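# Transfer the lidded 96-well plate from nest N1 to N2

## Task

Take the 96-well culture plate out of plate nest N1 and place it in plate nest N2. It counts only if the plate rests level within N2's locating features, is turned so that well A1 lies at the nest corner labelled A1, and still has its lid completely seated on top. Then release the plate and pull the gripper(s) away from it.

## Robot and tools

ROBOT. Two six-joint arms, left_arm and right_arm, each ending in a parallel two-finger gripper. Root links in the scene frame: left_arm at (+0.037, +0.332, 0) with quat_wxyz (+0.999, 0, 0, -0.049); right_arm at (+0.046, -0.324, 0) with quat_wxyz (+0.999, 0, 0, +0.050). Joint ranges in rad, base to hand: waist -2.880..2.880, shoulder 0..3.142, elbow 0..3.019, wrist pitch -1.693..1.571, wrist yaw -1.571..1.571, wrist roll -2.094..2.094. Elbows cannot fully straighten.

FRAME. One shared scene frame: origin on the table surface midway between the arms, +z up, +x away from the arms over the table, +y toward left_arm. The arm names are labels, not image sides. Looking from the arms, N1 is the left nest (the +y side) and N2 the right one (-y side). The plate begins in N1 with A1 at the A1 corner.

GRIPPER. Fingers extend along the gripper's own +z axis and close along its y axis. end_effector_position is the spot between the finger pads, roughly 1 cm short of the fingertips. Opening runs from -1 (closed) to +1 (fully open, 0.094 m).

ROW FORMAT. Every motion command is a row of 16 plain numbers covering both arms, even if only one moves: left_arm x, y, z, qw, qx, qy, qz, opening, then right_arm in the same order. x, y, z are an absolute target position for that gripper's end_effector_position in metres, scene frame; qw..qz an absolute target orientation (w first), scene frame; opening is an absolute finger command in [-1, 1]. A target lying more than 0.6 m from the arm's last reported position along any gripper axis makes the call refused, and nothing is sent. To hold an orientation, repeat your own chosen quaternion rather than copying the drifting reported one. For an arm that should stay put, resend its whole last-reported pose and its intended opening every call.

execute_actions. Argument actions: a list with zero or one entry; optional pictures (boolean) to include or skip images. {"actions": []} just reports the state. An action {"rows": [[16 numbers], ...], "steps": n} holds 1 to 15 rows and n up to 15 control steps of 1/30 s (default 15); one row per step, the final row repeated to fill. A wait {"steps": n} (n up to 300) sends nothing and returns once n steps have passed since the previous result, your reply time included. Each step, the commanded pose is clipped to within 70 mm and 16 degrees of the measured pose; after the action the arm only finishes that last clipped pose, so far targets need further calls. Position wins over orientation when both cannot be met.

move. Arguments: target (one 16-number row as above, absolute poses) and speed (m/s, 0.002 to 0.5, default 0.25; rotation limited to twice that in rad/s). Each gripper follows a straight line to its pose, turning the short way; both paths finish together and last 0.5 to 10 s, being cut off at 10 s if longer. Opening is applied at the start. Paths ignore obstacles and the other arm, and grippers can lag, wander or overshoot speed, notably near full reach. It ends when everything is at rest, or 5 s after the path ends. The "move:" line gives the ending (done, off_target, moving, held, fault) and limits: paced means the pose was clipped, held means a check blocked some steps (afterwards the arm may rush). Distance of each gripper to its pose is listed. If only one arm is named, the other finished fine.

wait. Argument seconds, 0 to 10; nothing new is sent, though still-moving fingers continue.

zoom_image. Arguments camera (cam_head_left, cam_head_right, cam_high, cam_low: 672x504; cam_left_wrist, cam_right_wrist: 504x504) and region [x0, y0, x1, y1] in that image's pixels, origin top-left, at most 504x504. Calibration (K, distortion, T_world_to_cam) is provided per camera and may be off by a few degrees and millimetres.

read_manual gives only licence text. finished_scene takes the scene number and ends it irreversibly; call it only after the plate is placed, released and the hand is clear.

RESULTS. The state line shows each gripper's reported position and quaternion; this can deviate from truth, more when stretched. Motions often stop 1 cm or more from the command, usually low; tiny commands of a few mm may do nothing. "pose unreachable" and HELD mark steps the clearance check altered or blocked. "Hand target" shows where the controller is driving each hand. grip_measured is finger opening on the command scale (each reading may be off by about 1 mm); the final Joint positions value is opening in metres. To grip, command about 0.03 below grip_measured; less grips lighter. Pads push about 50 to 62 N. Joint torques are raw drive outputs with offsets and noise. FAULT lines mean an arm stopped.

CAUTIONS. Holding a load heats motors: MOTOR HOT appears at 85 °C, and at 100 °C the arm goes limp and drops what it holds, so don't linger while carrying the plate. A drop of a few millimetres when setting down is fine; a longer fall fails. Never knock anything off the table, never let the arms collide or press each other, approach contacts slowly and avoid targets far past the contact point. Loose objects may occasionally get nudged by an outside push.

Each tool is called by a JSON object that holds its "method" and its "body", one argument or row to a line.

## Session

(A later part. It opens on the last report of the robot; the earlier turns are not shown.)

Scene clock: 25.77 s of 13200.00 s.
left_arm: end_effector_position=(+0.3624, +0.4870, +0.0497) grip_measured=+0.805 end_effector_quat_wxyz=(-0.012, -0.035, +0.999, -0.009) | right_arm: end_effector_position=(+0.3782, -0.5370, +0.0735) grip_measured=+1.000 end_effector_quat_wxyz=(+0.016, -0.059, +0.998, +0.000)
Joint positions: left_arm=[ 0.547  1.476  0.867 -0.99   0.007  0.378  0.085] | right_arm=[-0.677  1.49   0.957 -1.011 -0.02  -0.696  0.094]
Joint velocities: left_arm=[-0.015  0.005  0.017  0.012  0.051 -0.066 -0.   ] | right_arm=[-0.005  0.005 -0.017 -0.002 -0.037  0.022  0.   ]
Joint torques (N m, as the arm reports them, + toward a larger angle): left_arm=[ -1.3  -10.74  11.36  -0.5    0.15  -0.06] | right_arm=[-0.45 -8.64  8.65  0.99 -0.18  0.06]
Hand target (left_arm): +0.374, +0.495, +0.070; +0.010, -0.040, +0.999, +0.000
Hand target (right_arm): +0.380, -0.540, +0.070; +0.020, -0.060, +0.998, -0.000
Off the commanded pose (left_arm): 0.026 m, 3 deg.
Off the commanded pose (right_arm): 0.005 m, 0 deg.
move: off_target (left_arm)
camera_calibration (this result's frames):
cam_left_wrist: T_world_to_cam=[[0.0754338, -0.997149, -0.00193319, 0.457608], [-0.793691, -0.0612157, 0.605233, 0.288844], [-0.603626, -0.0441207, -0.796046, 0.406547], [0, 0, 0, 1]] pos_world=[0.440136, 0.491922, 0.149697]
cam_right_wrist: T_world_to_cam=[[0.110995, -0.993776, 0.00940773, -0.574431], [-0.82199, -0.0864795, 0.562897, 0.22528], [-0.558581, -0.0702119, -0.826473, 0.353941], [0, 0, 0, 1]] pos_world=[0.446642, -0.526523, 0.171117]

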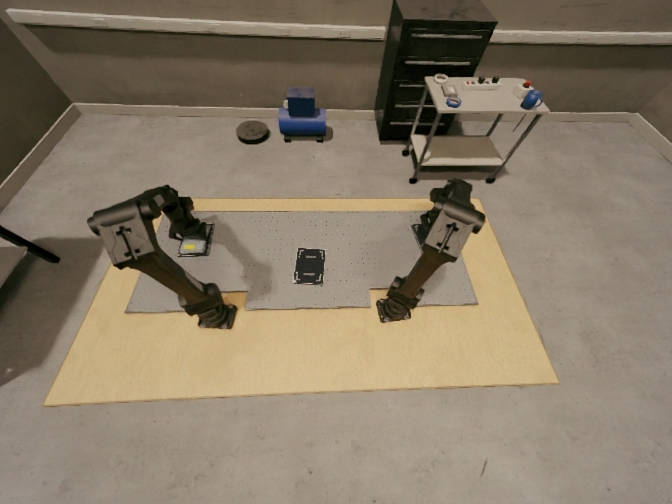

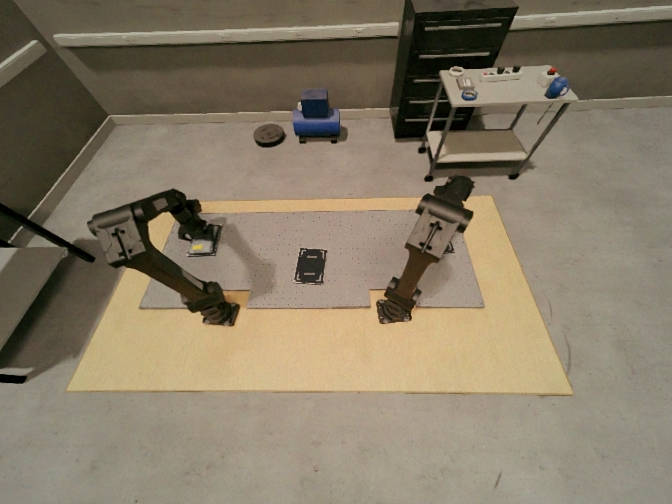

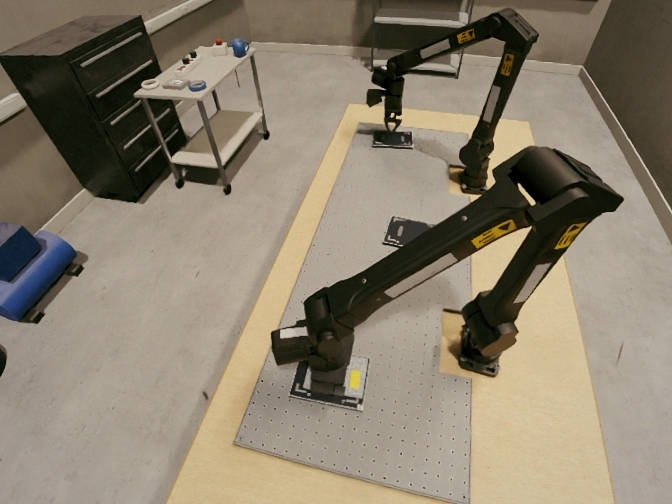

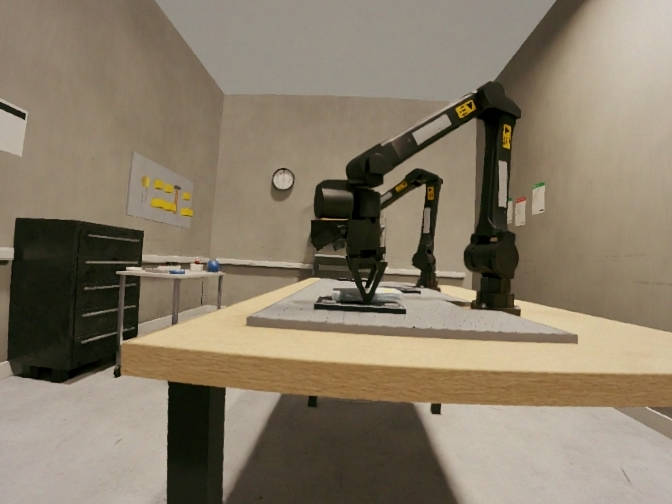

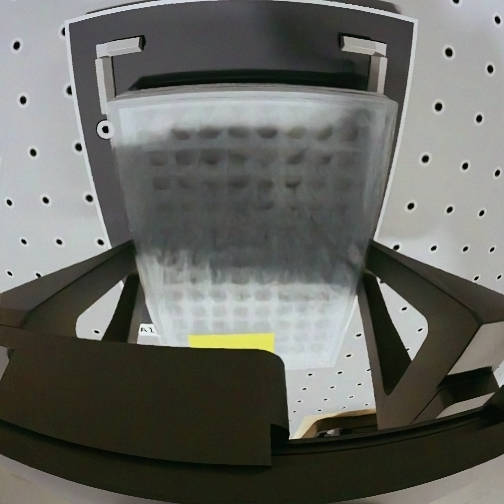

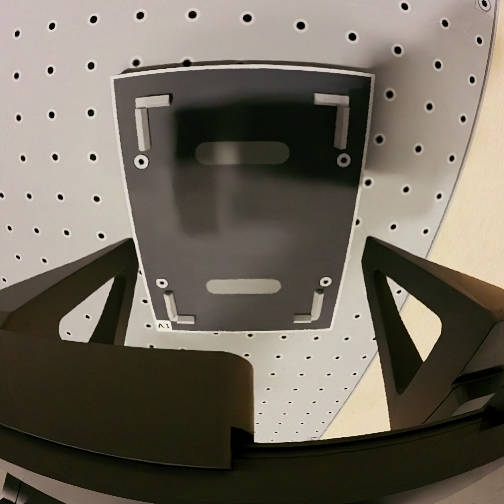

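{"method": "move", "body": {
  "target": [0.37,0.47,0.12,0.01,-0.04,1,0,0.775,0.38,-0.54,0.07,0.02,-0.06,0.998,0,1],
  "speed": 0.1
}}

{"method": "move", "body": {
  "target": [0.245,-0.005,0.085,0.01,0,1,0,0.775,0.38,-0.54,0.07,0.02,-0.06,0.998,0,1],
  "speed": 0.2
}}

Scene clock: 28.00 s of 13200.00 s.
left_arm: end_effector_position=(+0.3520, +0.4670, +0.0974) grip_measured=+0.805 end_effector_quat_wxyz=(-0.014, -0.041, +0.999, -0.009) | right_arm: end_effector_position=(+0.3782, -0.5370, +0.0735) grip_measured=+1.000 end_effector_quat_wxyz=(+0.016, -0.059, +0.998, +0.000)
Joint positions: left_arm=[ 0.507  1.361  0.894 -1.137  0.007  0.327  0.085] | right_arm=[-0.677  1.49   0.957 -1.011 -0.02  -0.696  0.094]
Joint velocities: left_arm=[-0.015  0.005 -0.017 -0.007  0.022 -0.051  0.001] | right_arm=[-0.015 -0.015 -0.037 -0.017  0.022  0.051  0.   ]
Joint torques (N m, as the arm reports them, + toward a larger angle): left_arm=[-2.69 -9.05 13.19 -0.66  0.18 -0.16] | right_arm=[-0.53 -8.29  8.58  0.98 -0.18  0.04]
Hand target (left_arm): +0.368, +0.469, +0.120; +0.011, -0.040, +0.999, -0.001
Hand target (right_arm): +0.380, -0.540, +0.070; +0.020, -0.060, +0.998, -0.000
Off the commanded pose (left_arm): 0.029 m, 3 deg.
Off the commanded pose (right_arm): 0.005 m, 0 deg.
move: off_target (left_arm)
camera_calibration (this result's frames):
cam_left_wrist: T_world_to_cam=[[0.0872111, -0.99619, -0.000755867, 0.433776], [-0.789566, -0.0695849, 0.609708, 0.252567], [-0.607438, -0.0525765, -0.792626, 0.442317], [0, 0, 0, 1]] pos_world=[0.430268, 0.472954, 0.196927]
cam_right_wrist: T_world_to_cam=[[0.110995, -0.993776, 0.00940773, -0.574431], [-0.82199, -0.0864795, 0.562897, 0.22528], [-0.558581, -0.0702119, -0.826473, 0.353941], [0, 0, 0, 1]] pos_world=[0.446642, -0.526523, 0.171117]

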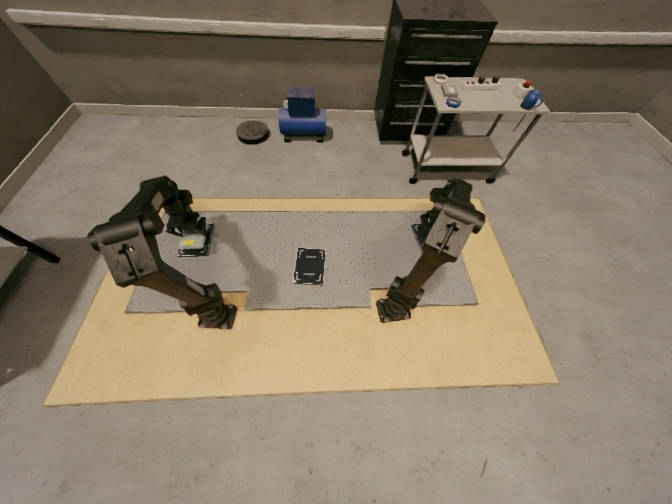

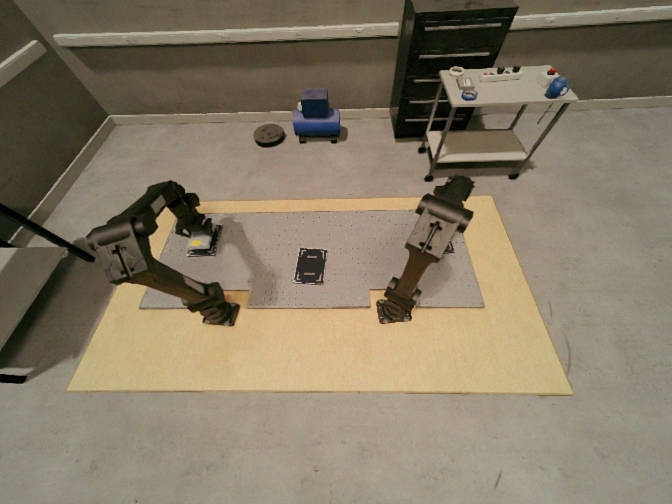

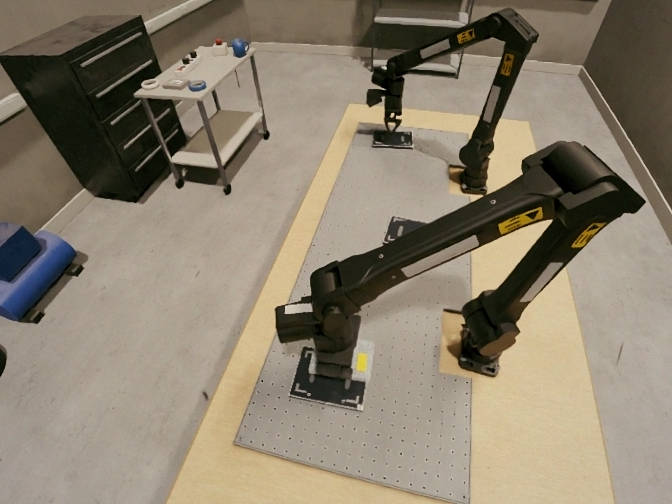

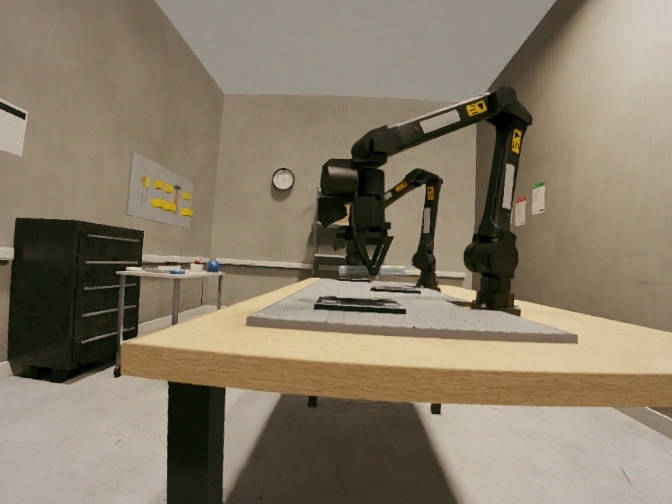

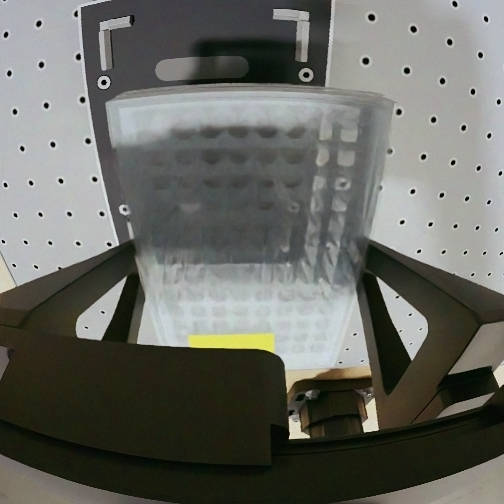

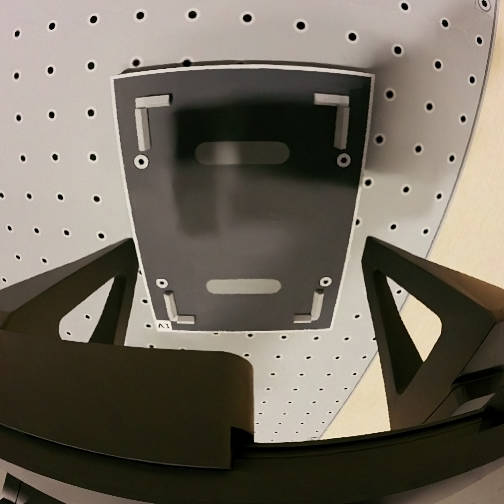

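Scene clock: 30.93 s of 13200.00 s.
left_arm: end_effector_position=(+0.2413, +0.0057, +0.0751) grip_measured=+0.805 end_effector_quat_wxyz=(-0.004, +0.004, +1.000, +0.001) | right_arm: end_effector_position=(+0.3782, -0.5370, +0.0735) grip_measured=+1.000 end_effector_quat_wxyz=(+0.016, -0.059, +0.998, +0.000)
Joint positions: left_arm=[-0.912  1.484  0.955 -1.048  0.005 -1.001  0.085] | right_arm=[-0.677  1.49   0.957 -1.011 -0.02  -0.696  0.094]
Joint velocities: left_arm=[-0.005  0.005  0.017 -0.007  0.037  0.022 -0.002] | right_arm=[-0.005 -0.005 -0.022  0.007  0.051 -0.022  0.   ]
Joint torques (N m, as the arm reports them, + toward a larger angle): left_arm=[-1.83 -7.92 12.65  0.59 -0.12 -0.09] | right_arm=[-0.54 -8.61  8.57  1.03 -0.19  0.03]
Hand target (left_arm): +0.252, -0.013, +0.086; +0.010, -0.000, +1.000, -0.017
Hand target (right_arm): +0.380, -0.540, +0.070; +0.020, -0.060, +0.998, -0.000
Off the commanded pose (left_arm): 0.015 m, 2 deg.
Off the commanded pose (right_arm): 0.005 m, 0 deg.
move: off_target (left_arm)
camera_calibration (this result's frames):
cam_left_wrist: T_world_to_cam=[[-0.00382357, -0.999767, -0.0212679, 0.00745567], [-0.805908, -0.00951059, 0.591964, 0.151573], [-0.592028, 0.0194034, -0.805684, 0.330013], [0, 0, 0, 1]] pos_world=[0.31756, 0.00249213, 0.176318]
cam_right_wrist: T_world_to_cam=[[0.110995, -0.993776, 0.00940773, -0.574431], [-0.82199, -0.0864795, 0.562897, 0.22528], [-0.558581, -0.0702119, -0.826473, 0.353941], [0, 0, 0, 1]] pos_world=[0.446642, -0.526523, 0.171117]

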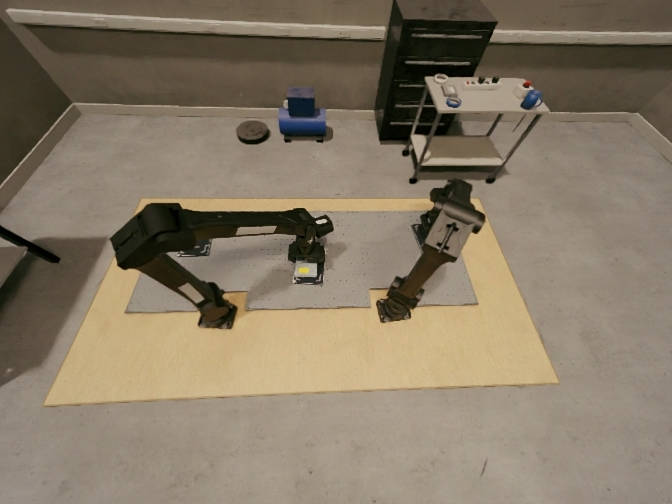

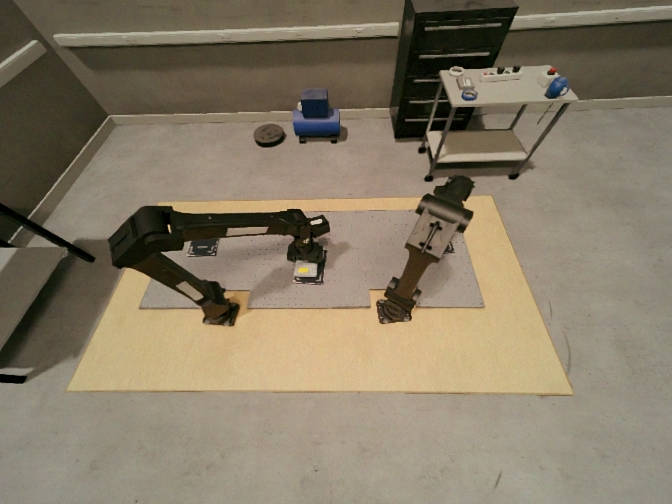

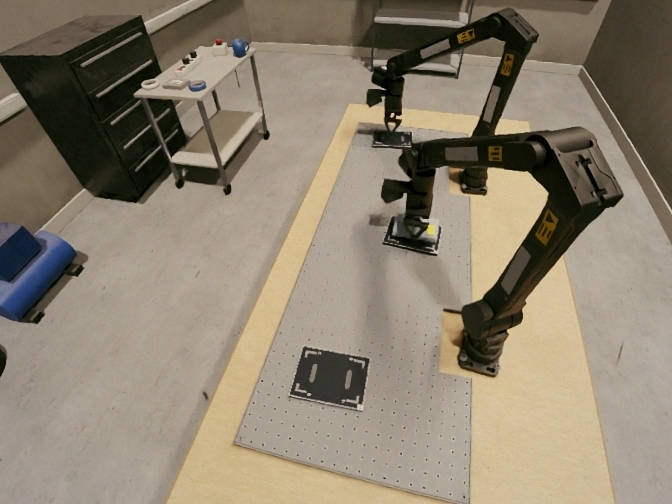

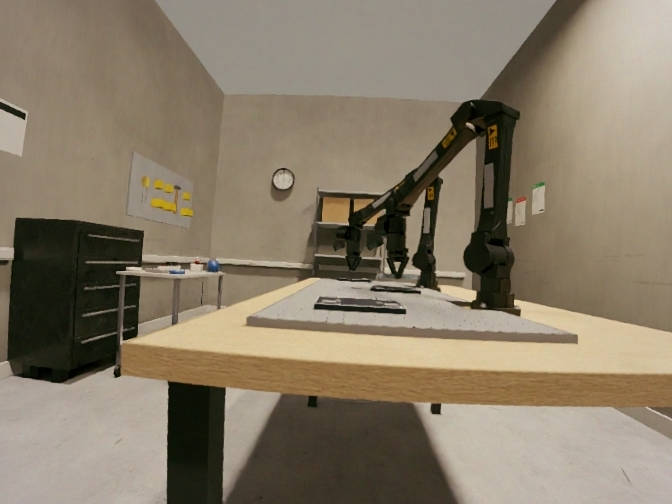

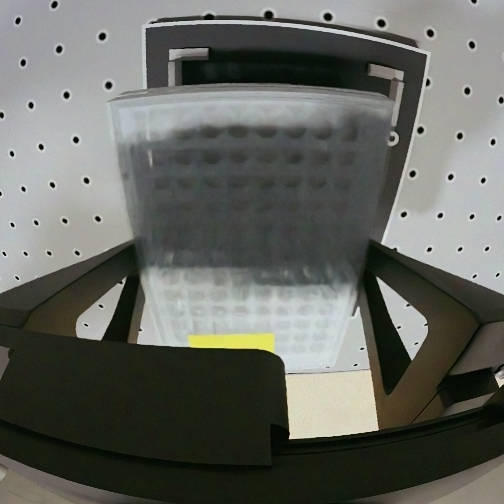

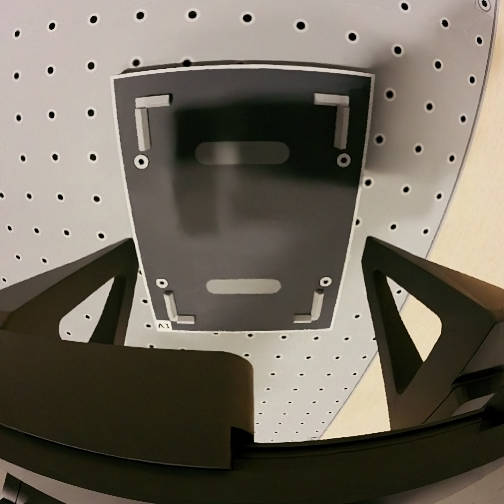

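{"method": "move", "body": {
  "target": [0.245,-0.006,0.053,0.01,0.035,1,0,0.775,0.38,-0.54,0.07,0.02,-0.06,0.998,0,1],
  "speed": 0.03
}}

Scene clock: 32.93 s of 13200.00 s.
left_arm: end_effector_position=(+0.2464, +0.0003, +0.0566) grip_measured=+0.805 end_effector_quat_wxyz=(+0.006, +0.024, +1.000, +0.002) | right_arm: end_effector_position=(+0.3782, -0.5370, +0.0735) grip_measured=+1.000 end_effector_quat_wxyz=(+0.016, -0.059, +0.998, +0.000)
Joint positions: left_arm=[-0.916  1.524  0.943 -0.986 -0.013 -0.966  0.085] | right_arm=[-0.677  1.49   0.957 -1.011 -0.02  -0.696  0.094]
Joint velocities: left_arm=[-0.015 -0.005  0.002 -0.002 -0.022  0.007  0.001] | right_arm=[-0.005 -0.005  0.012  0.002 -0.037  0.007  0.   ]
Joint torques (N m, as the arm reports them, + toward a larger angle): left_arm=[-2.39 -7.94  8.8   0.76 -0.16  0.04] | right_arm=[-0.24 -8.21  8.71  1.07 -0.16  0.04]
Hand target (left_arm): +0.245, -0.006, +0.053; +0.010, +0.035, +0.999, -0.000
Hand target (right_arm): +0.380, -0.540, +0.070; +0.020, -0.060, +0.998, -0.000
Off the commanded pose (left_arm): 0.007 m, 1 deg.
Off the commanded pose (right_arm): 0.005 m, 0 deg.
move: done
camera_calibration (this result's frames):
cam_left_wrist: T_world_to_cam=[[-0.0426752, -0.998838, -0.0224155, 0.0112949], [-0.81747, 0.02201, 0.57555, 0.17031], [-0.574388, 0.0428857, -0.817459, 0.314483], [0, 0, 0, 1]] pos_world=[0.32034, -0.00595354, 0.159308]
cam_right_wrist: T_world_to_cam=[[0.110995, -0.993776, 0.00940773, -0.574431], [-0.82199, -0.0864795, 0.562897, 0.22528], [-0.558581, -0.0702119, -0.826473, 0.353941], [0, 0, 0, 1]] pos_world=[0.446642, -0.526523, 0.171117]

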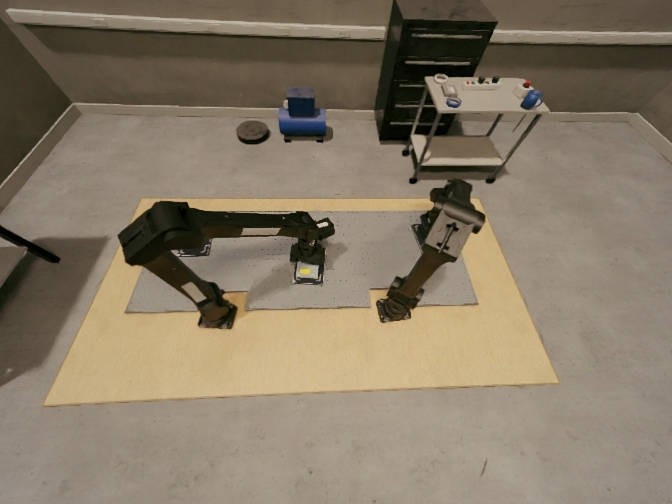

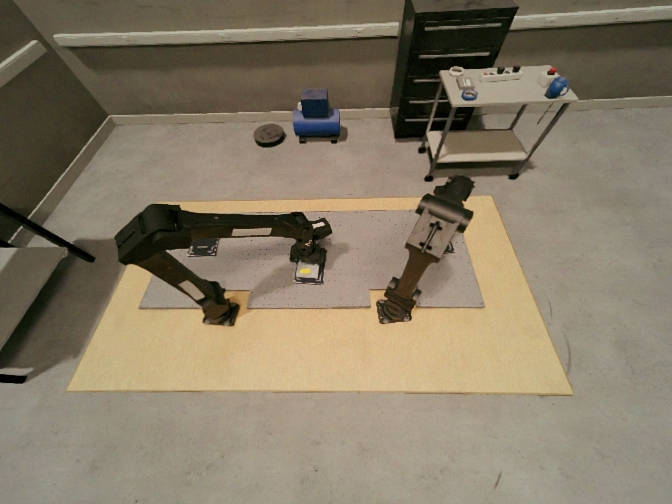

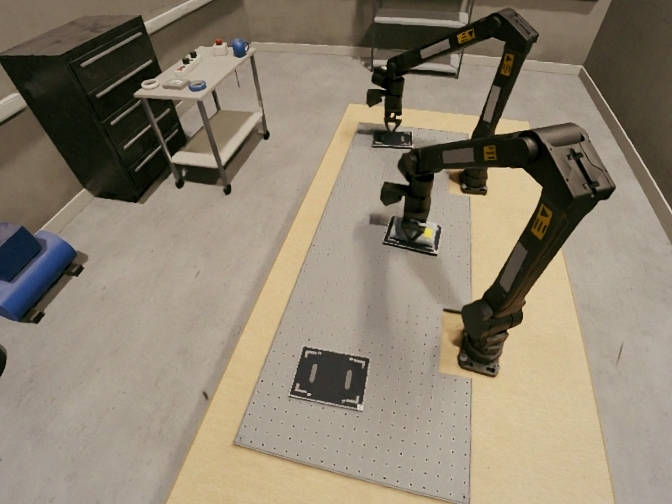

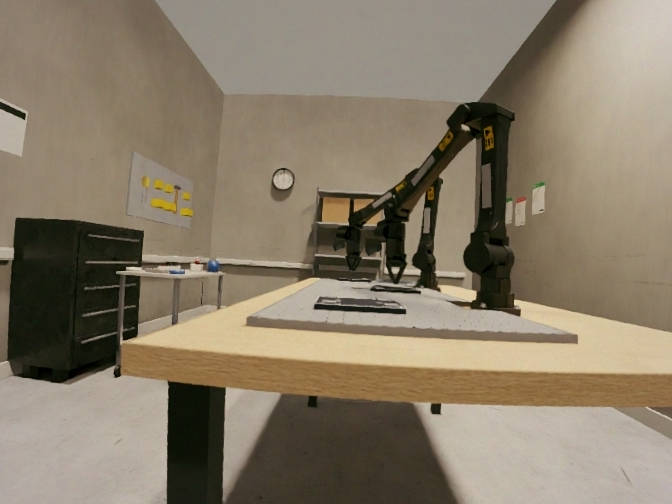

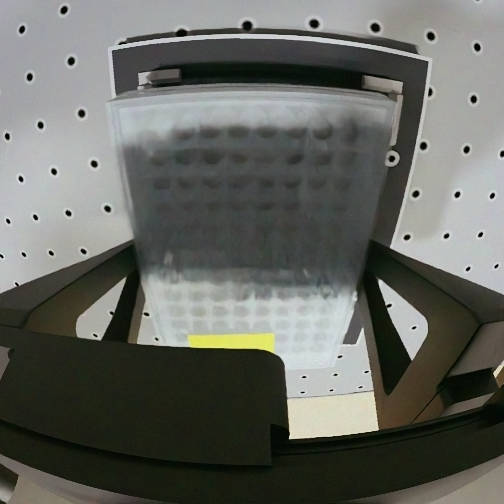

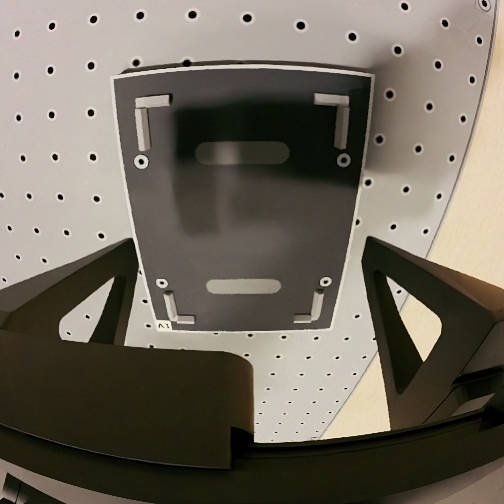

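{"method": "move", "body": {
  "target": [0.243,-0.013,0.047,0.01,0.043,1,0,0.775,0.38,-0.54,0.07,0.02,-0.06,0.998,0,1],
  "speed": 0.015
}}

Scene clock: 34.97 s of 13200.00 s.
left_arm: end_effector_position=(+0.2422, -0.0029, +0.0494) grip_measured=+0.805 end_effector_quat_wxyz=(+0.005, +0.033, +0.999, +0.004) | right_arm: end_effector_position=(+0.3782, -0.5370, +0.0735) grip_measured=+1.000 end_effector_quat_wxyz=(+0.016, -0.059, +0.998, +0.000)
Joint positions: left_arm=[-0.929  1.54   0.94  -0.972 -0.013 -0.962  0.085] | right_arm=[-0.677  1.49   0.957 -1.011 -0.02  -0.696  0.094]
Joint velocities: left_arm=[ 0.005  0.005 -0.017 -0.017 -0.051 -0.022 -0.   ] | right_arm=[ 0.005 -0.005  0.012  0.012 -0.051  0.007  0.   ]
Joint torques (N m, as the arm reports them, + toward a larger angle): left_arm=[-2.69 -7.35  9.55  0.77 -0.15  0.04] | right_arm=[-0.4  -8.38  8.67  1.01 -0.18  0.04]
Hand target (left_arm): +0.243, -0.013, +0.047; +0.010, +0.043, +0.999, -0.000
Hand target (right_arm): +0.380, -0.540, +0.070; +0.020, -0.060, +0.998, -0.000
Off the commanded pose (left_arm): 0.010 m, 1 deg.
Off the commanded pose (right_arm): 0.005 m, 0 deg.
move: done
camera_calibration (this result's frames):
cam_left_wrist: T_world_to_cam=[[-0.060274, -0.997803, -0.0274908, 0.0122629], [-0.815128, 0.0333057, 0.578323, 0.17042], [-0.576137, 0.0572664, -0.815345, 0.306723], [0, 0, 0, 1]] pos_world=[0.316368, -0.011005, 0.151864]
cam_right_wrist: T_world_to_cam=[[0.110995, -0.993776, 0.00940773, -0.574431], [-0.82199, -0.0864795, 0.562897, 0.22528], [-0.558581, -0.0702119, -0.826473, 0.353941], [0, 0, 0, 1]] pos_world=[0.446642, -0.526523, 0.171117]

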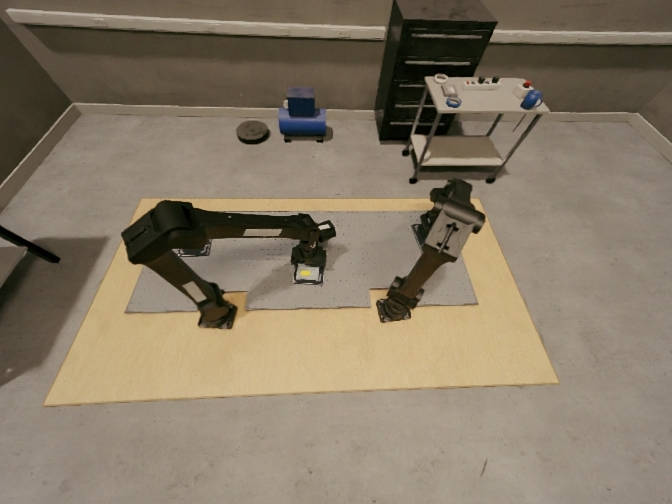

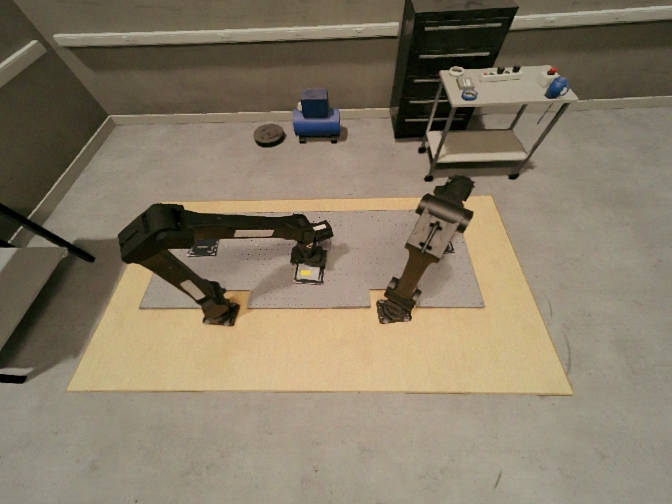

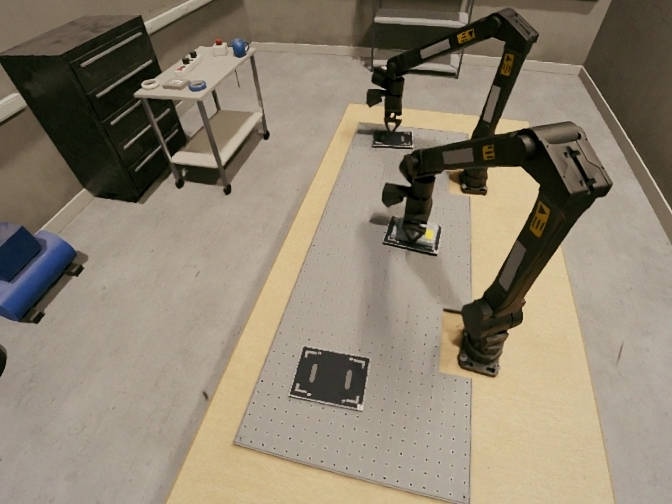

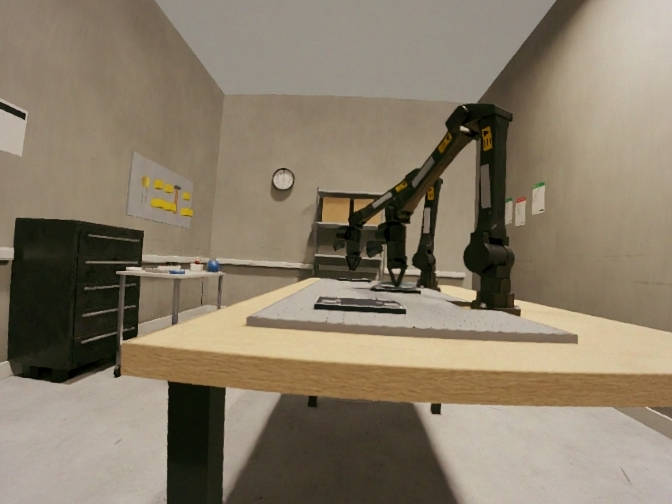

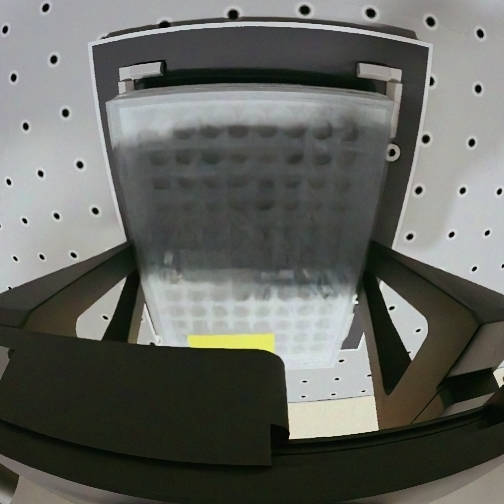

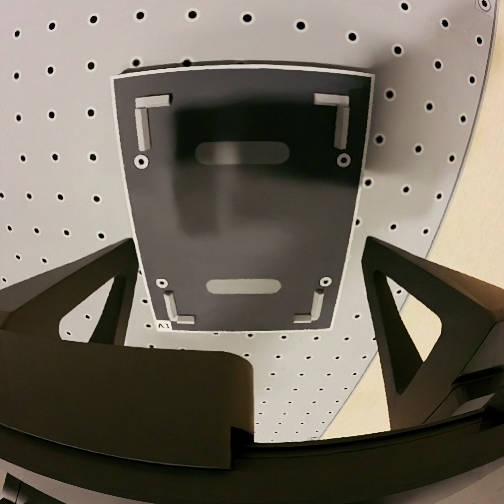

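{"method": "move", "body": {
  "target": [0.246,-0.016,0.045,0.018,0.043,1,-0.012,0.775,0.38,-0.54,0.07,0.02,-0.06,0.998,0,1],
  "speed": 0.015
}}

Scene clock: 37.60 s of 13200.00 s.
left_arm: end_effector_position=(+0.2454, -0.0073, +0.0484) grip_measured=+0.805 end_effector_quat_wxyz=(+0.013, +0.033, +0.999, -0.005) | right_arm: end_effector_position=(+0.3782, -0.5370, +0.0735) grip_measured=+1.000 end_effector_quat_wxyz=(+0.016, -0.059, +0.998, +0.000)
Joint positions: left_arm=[-0.929  1.54   0.936 -0.944 -0.016 -0.961  0.085] | right_arm=[-0.677  1.49   0.957 -1.011 -0.02  -0.696  0.094]
Joint velocities: left_arm=[-0.015 -0.024 -0.012 -0.012  0.007  0.022 -0.001] | right_arm=[-0.015 -0.005 -0.022 -0.007 -0.066 -0.022  0.   ]
Joint torques (N m, as the arm reports them, + toward a larger angle): left_arm=[-2.46 -8.02  8.79  1.16 -0.04  0.04] | right_arm=[-0.48 -8.51  8.6   1.   -0.16  0.06]
Hand target (left_arm): +0.246, -0.016, +0.045; +0.018, +0.043, +0.999, -0.012
Hand target (right_arm): +0.380, -0.540, +0.070; +0.020, -0.060, +0.998, -0.000
Off the commanded pose (left_arm): 0.009 m, 1 deg.
Off the commanded pose (right_arm): 0.005 m, 0 deg.
move: done
camera_calibration (this result's frames):
cam_left_wrist: T_world_to_cam=[[-0.0607222, -0.998118, -0.00852424, 0.00724154], [-0.824038, 0.0453088, 0.564719, 0.176749], [-0.56327, 0.0413153, -0.825239, 0.305235], [0, 0, 0, 1]] pos_world=[0.318018, -0.0133913, 0.15214]
cam_right_wrist: T_world_to_cam=[[0.110995, -0.993776, 0.00940773, -0.574431], [-0.82199, -0.0864795, 0.562897, 0.22528], [-0.558581, -0.0702119, -0.826473, 0.353941], [0, 0, 0, 1]] pos_world=[0.446642, -0.526523, 0.171117]

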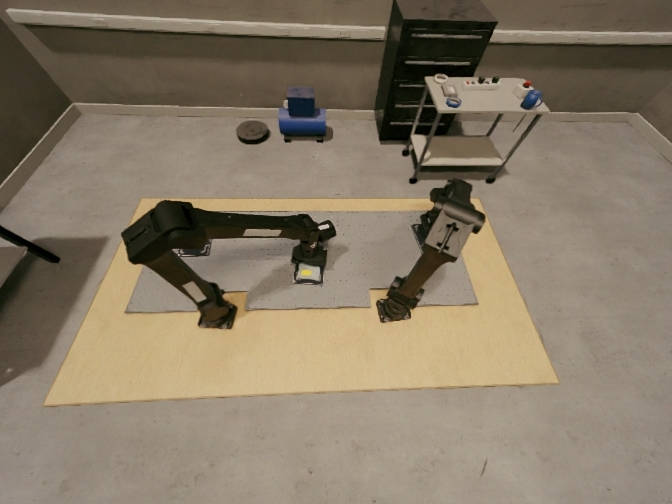

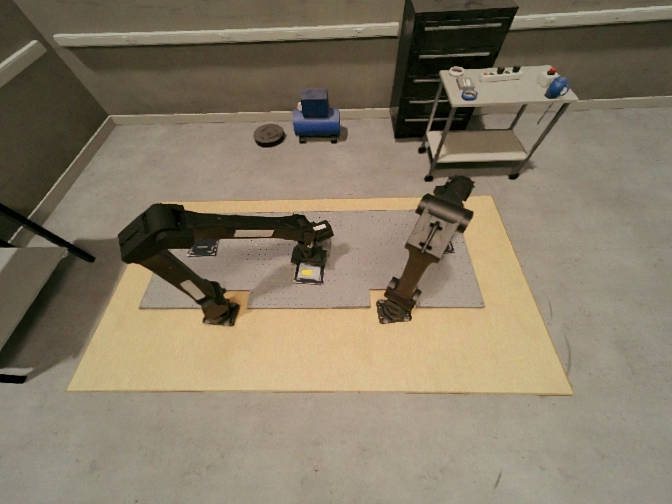

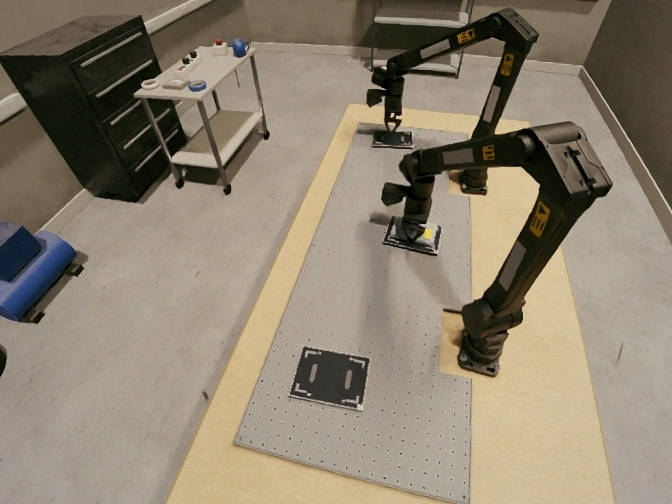

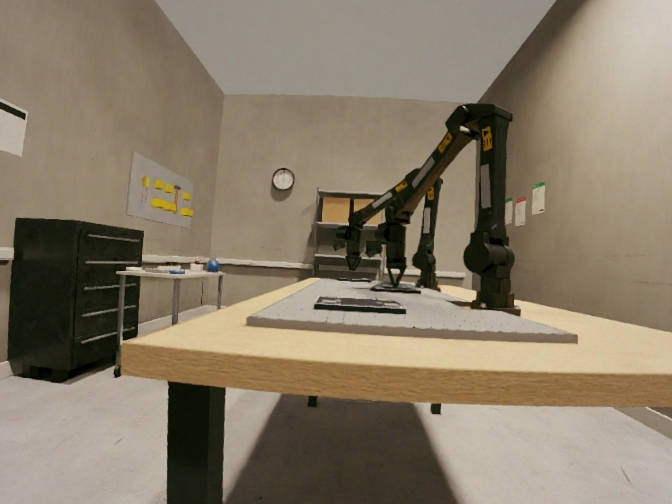

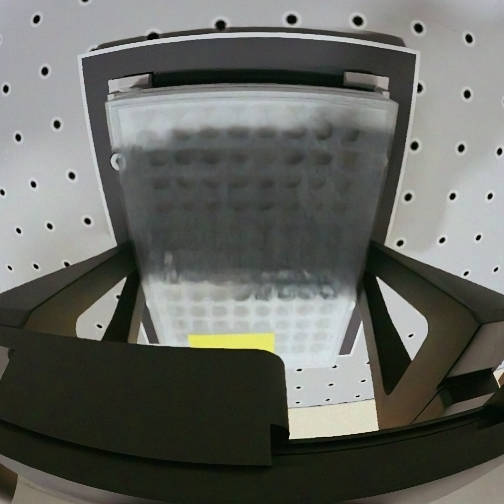

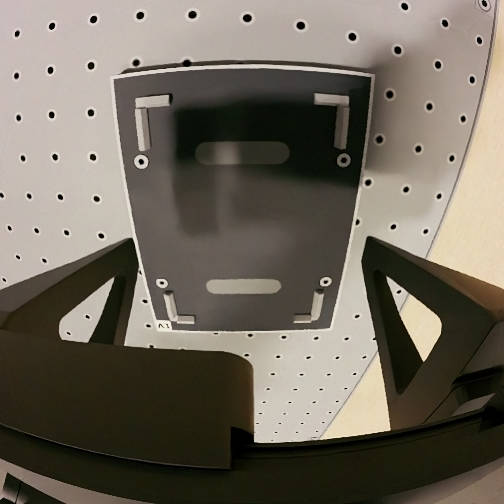

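Release and pre-load upward.

{"method": "move", "body": {
  "target": [0.253,-0.02,0.07,0.028,0.043,1,-0.03,1,0.38,-0.54,0.13,0.02,-0.06,0.998,0,1],
  "speed": 0.04
}}

Scene clock: 39.80 s of 13200.00 s.
left_arm: end_effector_position=(+0.2456, -0.0075, +0.0503) grip_measured=+1.000 end_effector_quat_wxyz=(+0.014, +0.039, +0.999, -0.007) | right_arm: end_effector_position=(+0.3667, -0.5295, +0.1082) grip_measured=+1.000 end_effector_quat_wxyz=(+0.001, -0.059, +0.998, +0.012)
Joint positions: left_arm=[-0.929  1.535  0.936 -0.944 -0.016 -0.948  0.094] | right_arm=[-0.677  1.434  0.999 -1.149 -0.02  -0.696  0.094]
Joint velocities: left_arm=[ 0.034 -0.015  0.022 -0.012  0.066  0.022  0.   ] | right_arm=[ 0.005 -0.024  0.012 -0.012  0.007  0.007  0.   ]
Joint torques (N m, as the arm reports them, + toward a larger angle): left_arm=[ -1.46 -11.36  10.82   0.05   0.1    0.03] | right_arm=[-0.23 -9.42 13.46 -0.39 -0.16  0.02]
Hand target (left_arm): +0.253, -0.019, +0.070; +0.028, +0.043, +0.998, -0.030
Hand target (right_arm): +0.379, -0.540, +0.130; +0.020, -0.060, +0.998, -0.000
Off the commanded pose (left_arm): 0.024 m, 3 deg.
Off the commanded pose (right_arm): 0.028 m, 3 deg.
move: off_target (left_arm, right_arm)
camera_calibration (this result's frames):
cam_left_wrist: T_world_to_cam=[[-0.0736385, -0.997273, -0.00482073, 0.0100379], [-0.824912, 0.0581935, 0.562257, 0.176238], [-0.560444, 0.0453805, -0.826948, 0.306299], [0, 0, 0, 1]] pos_world=[0.317784, -0.0141454, 0.154251]
cam_right_wrist: T_world_to_cam=[[0.110894, -0.993711, -0.0155451, -0.563296], [-0.803042, -0.0988093, 0.587674, 0.180807], [-0.585514, -0.0526862, -0.808948, 0.393997], [0, 0, 0, 1]] pos_world=[0.438352, -0.521129, 0.203711]

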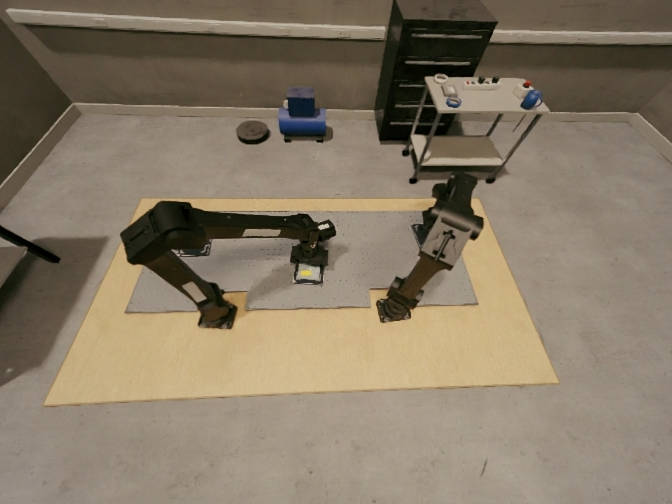

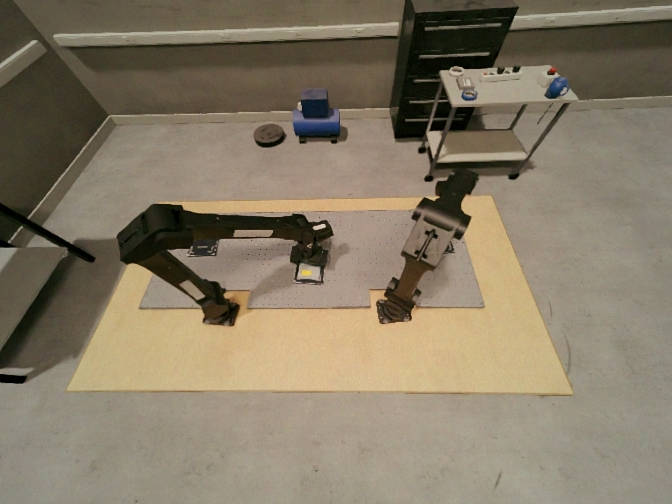

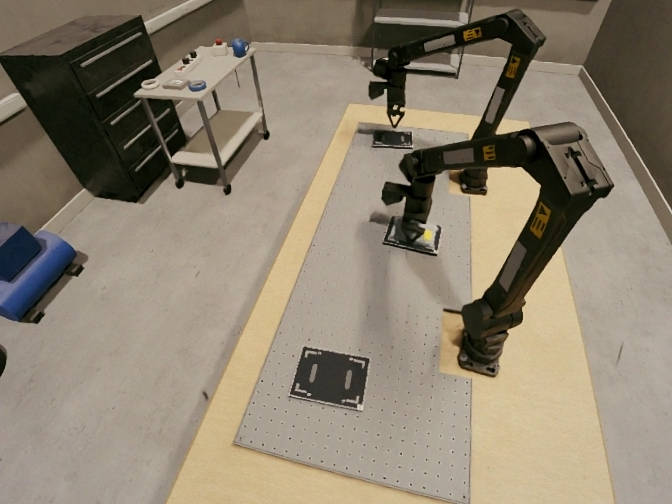

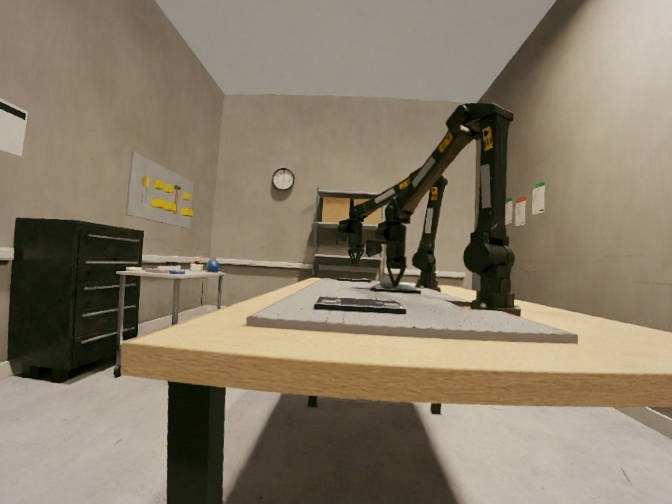

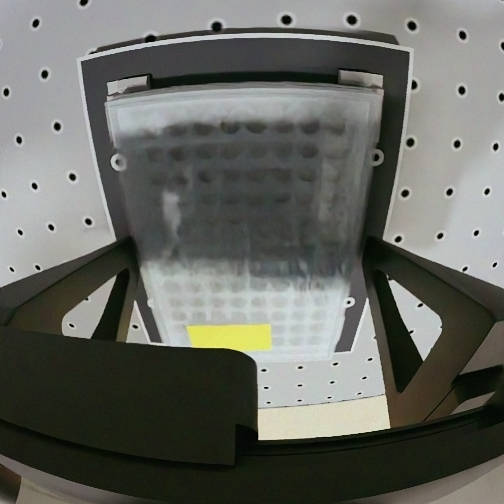

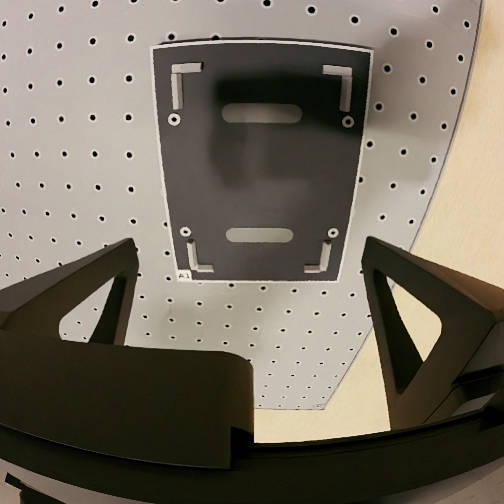

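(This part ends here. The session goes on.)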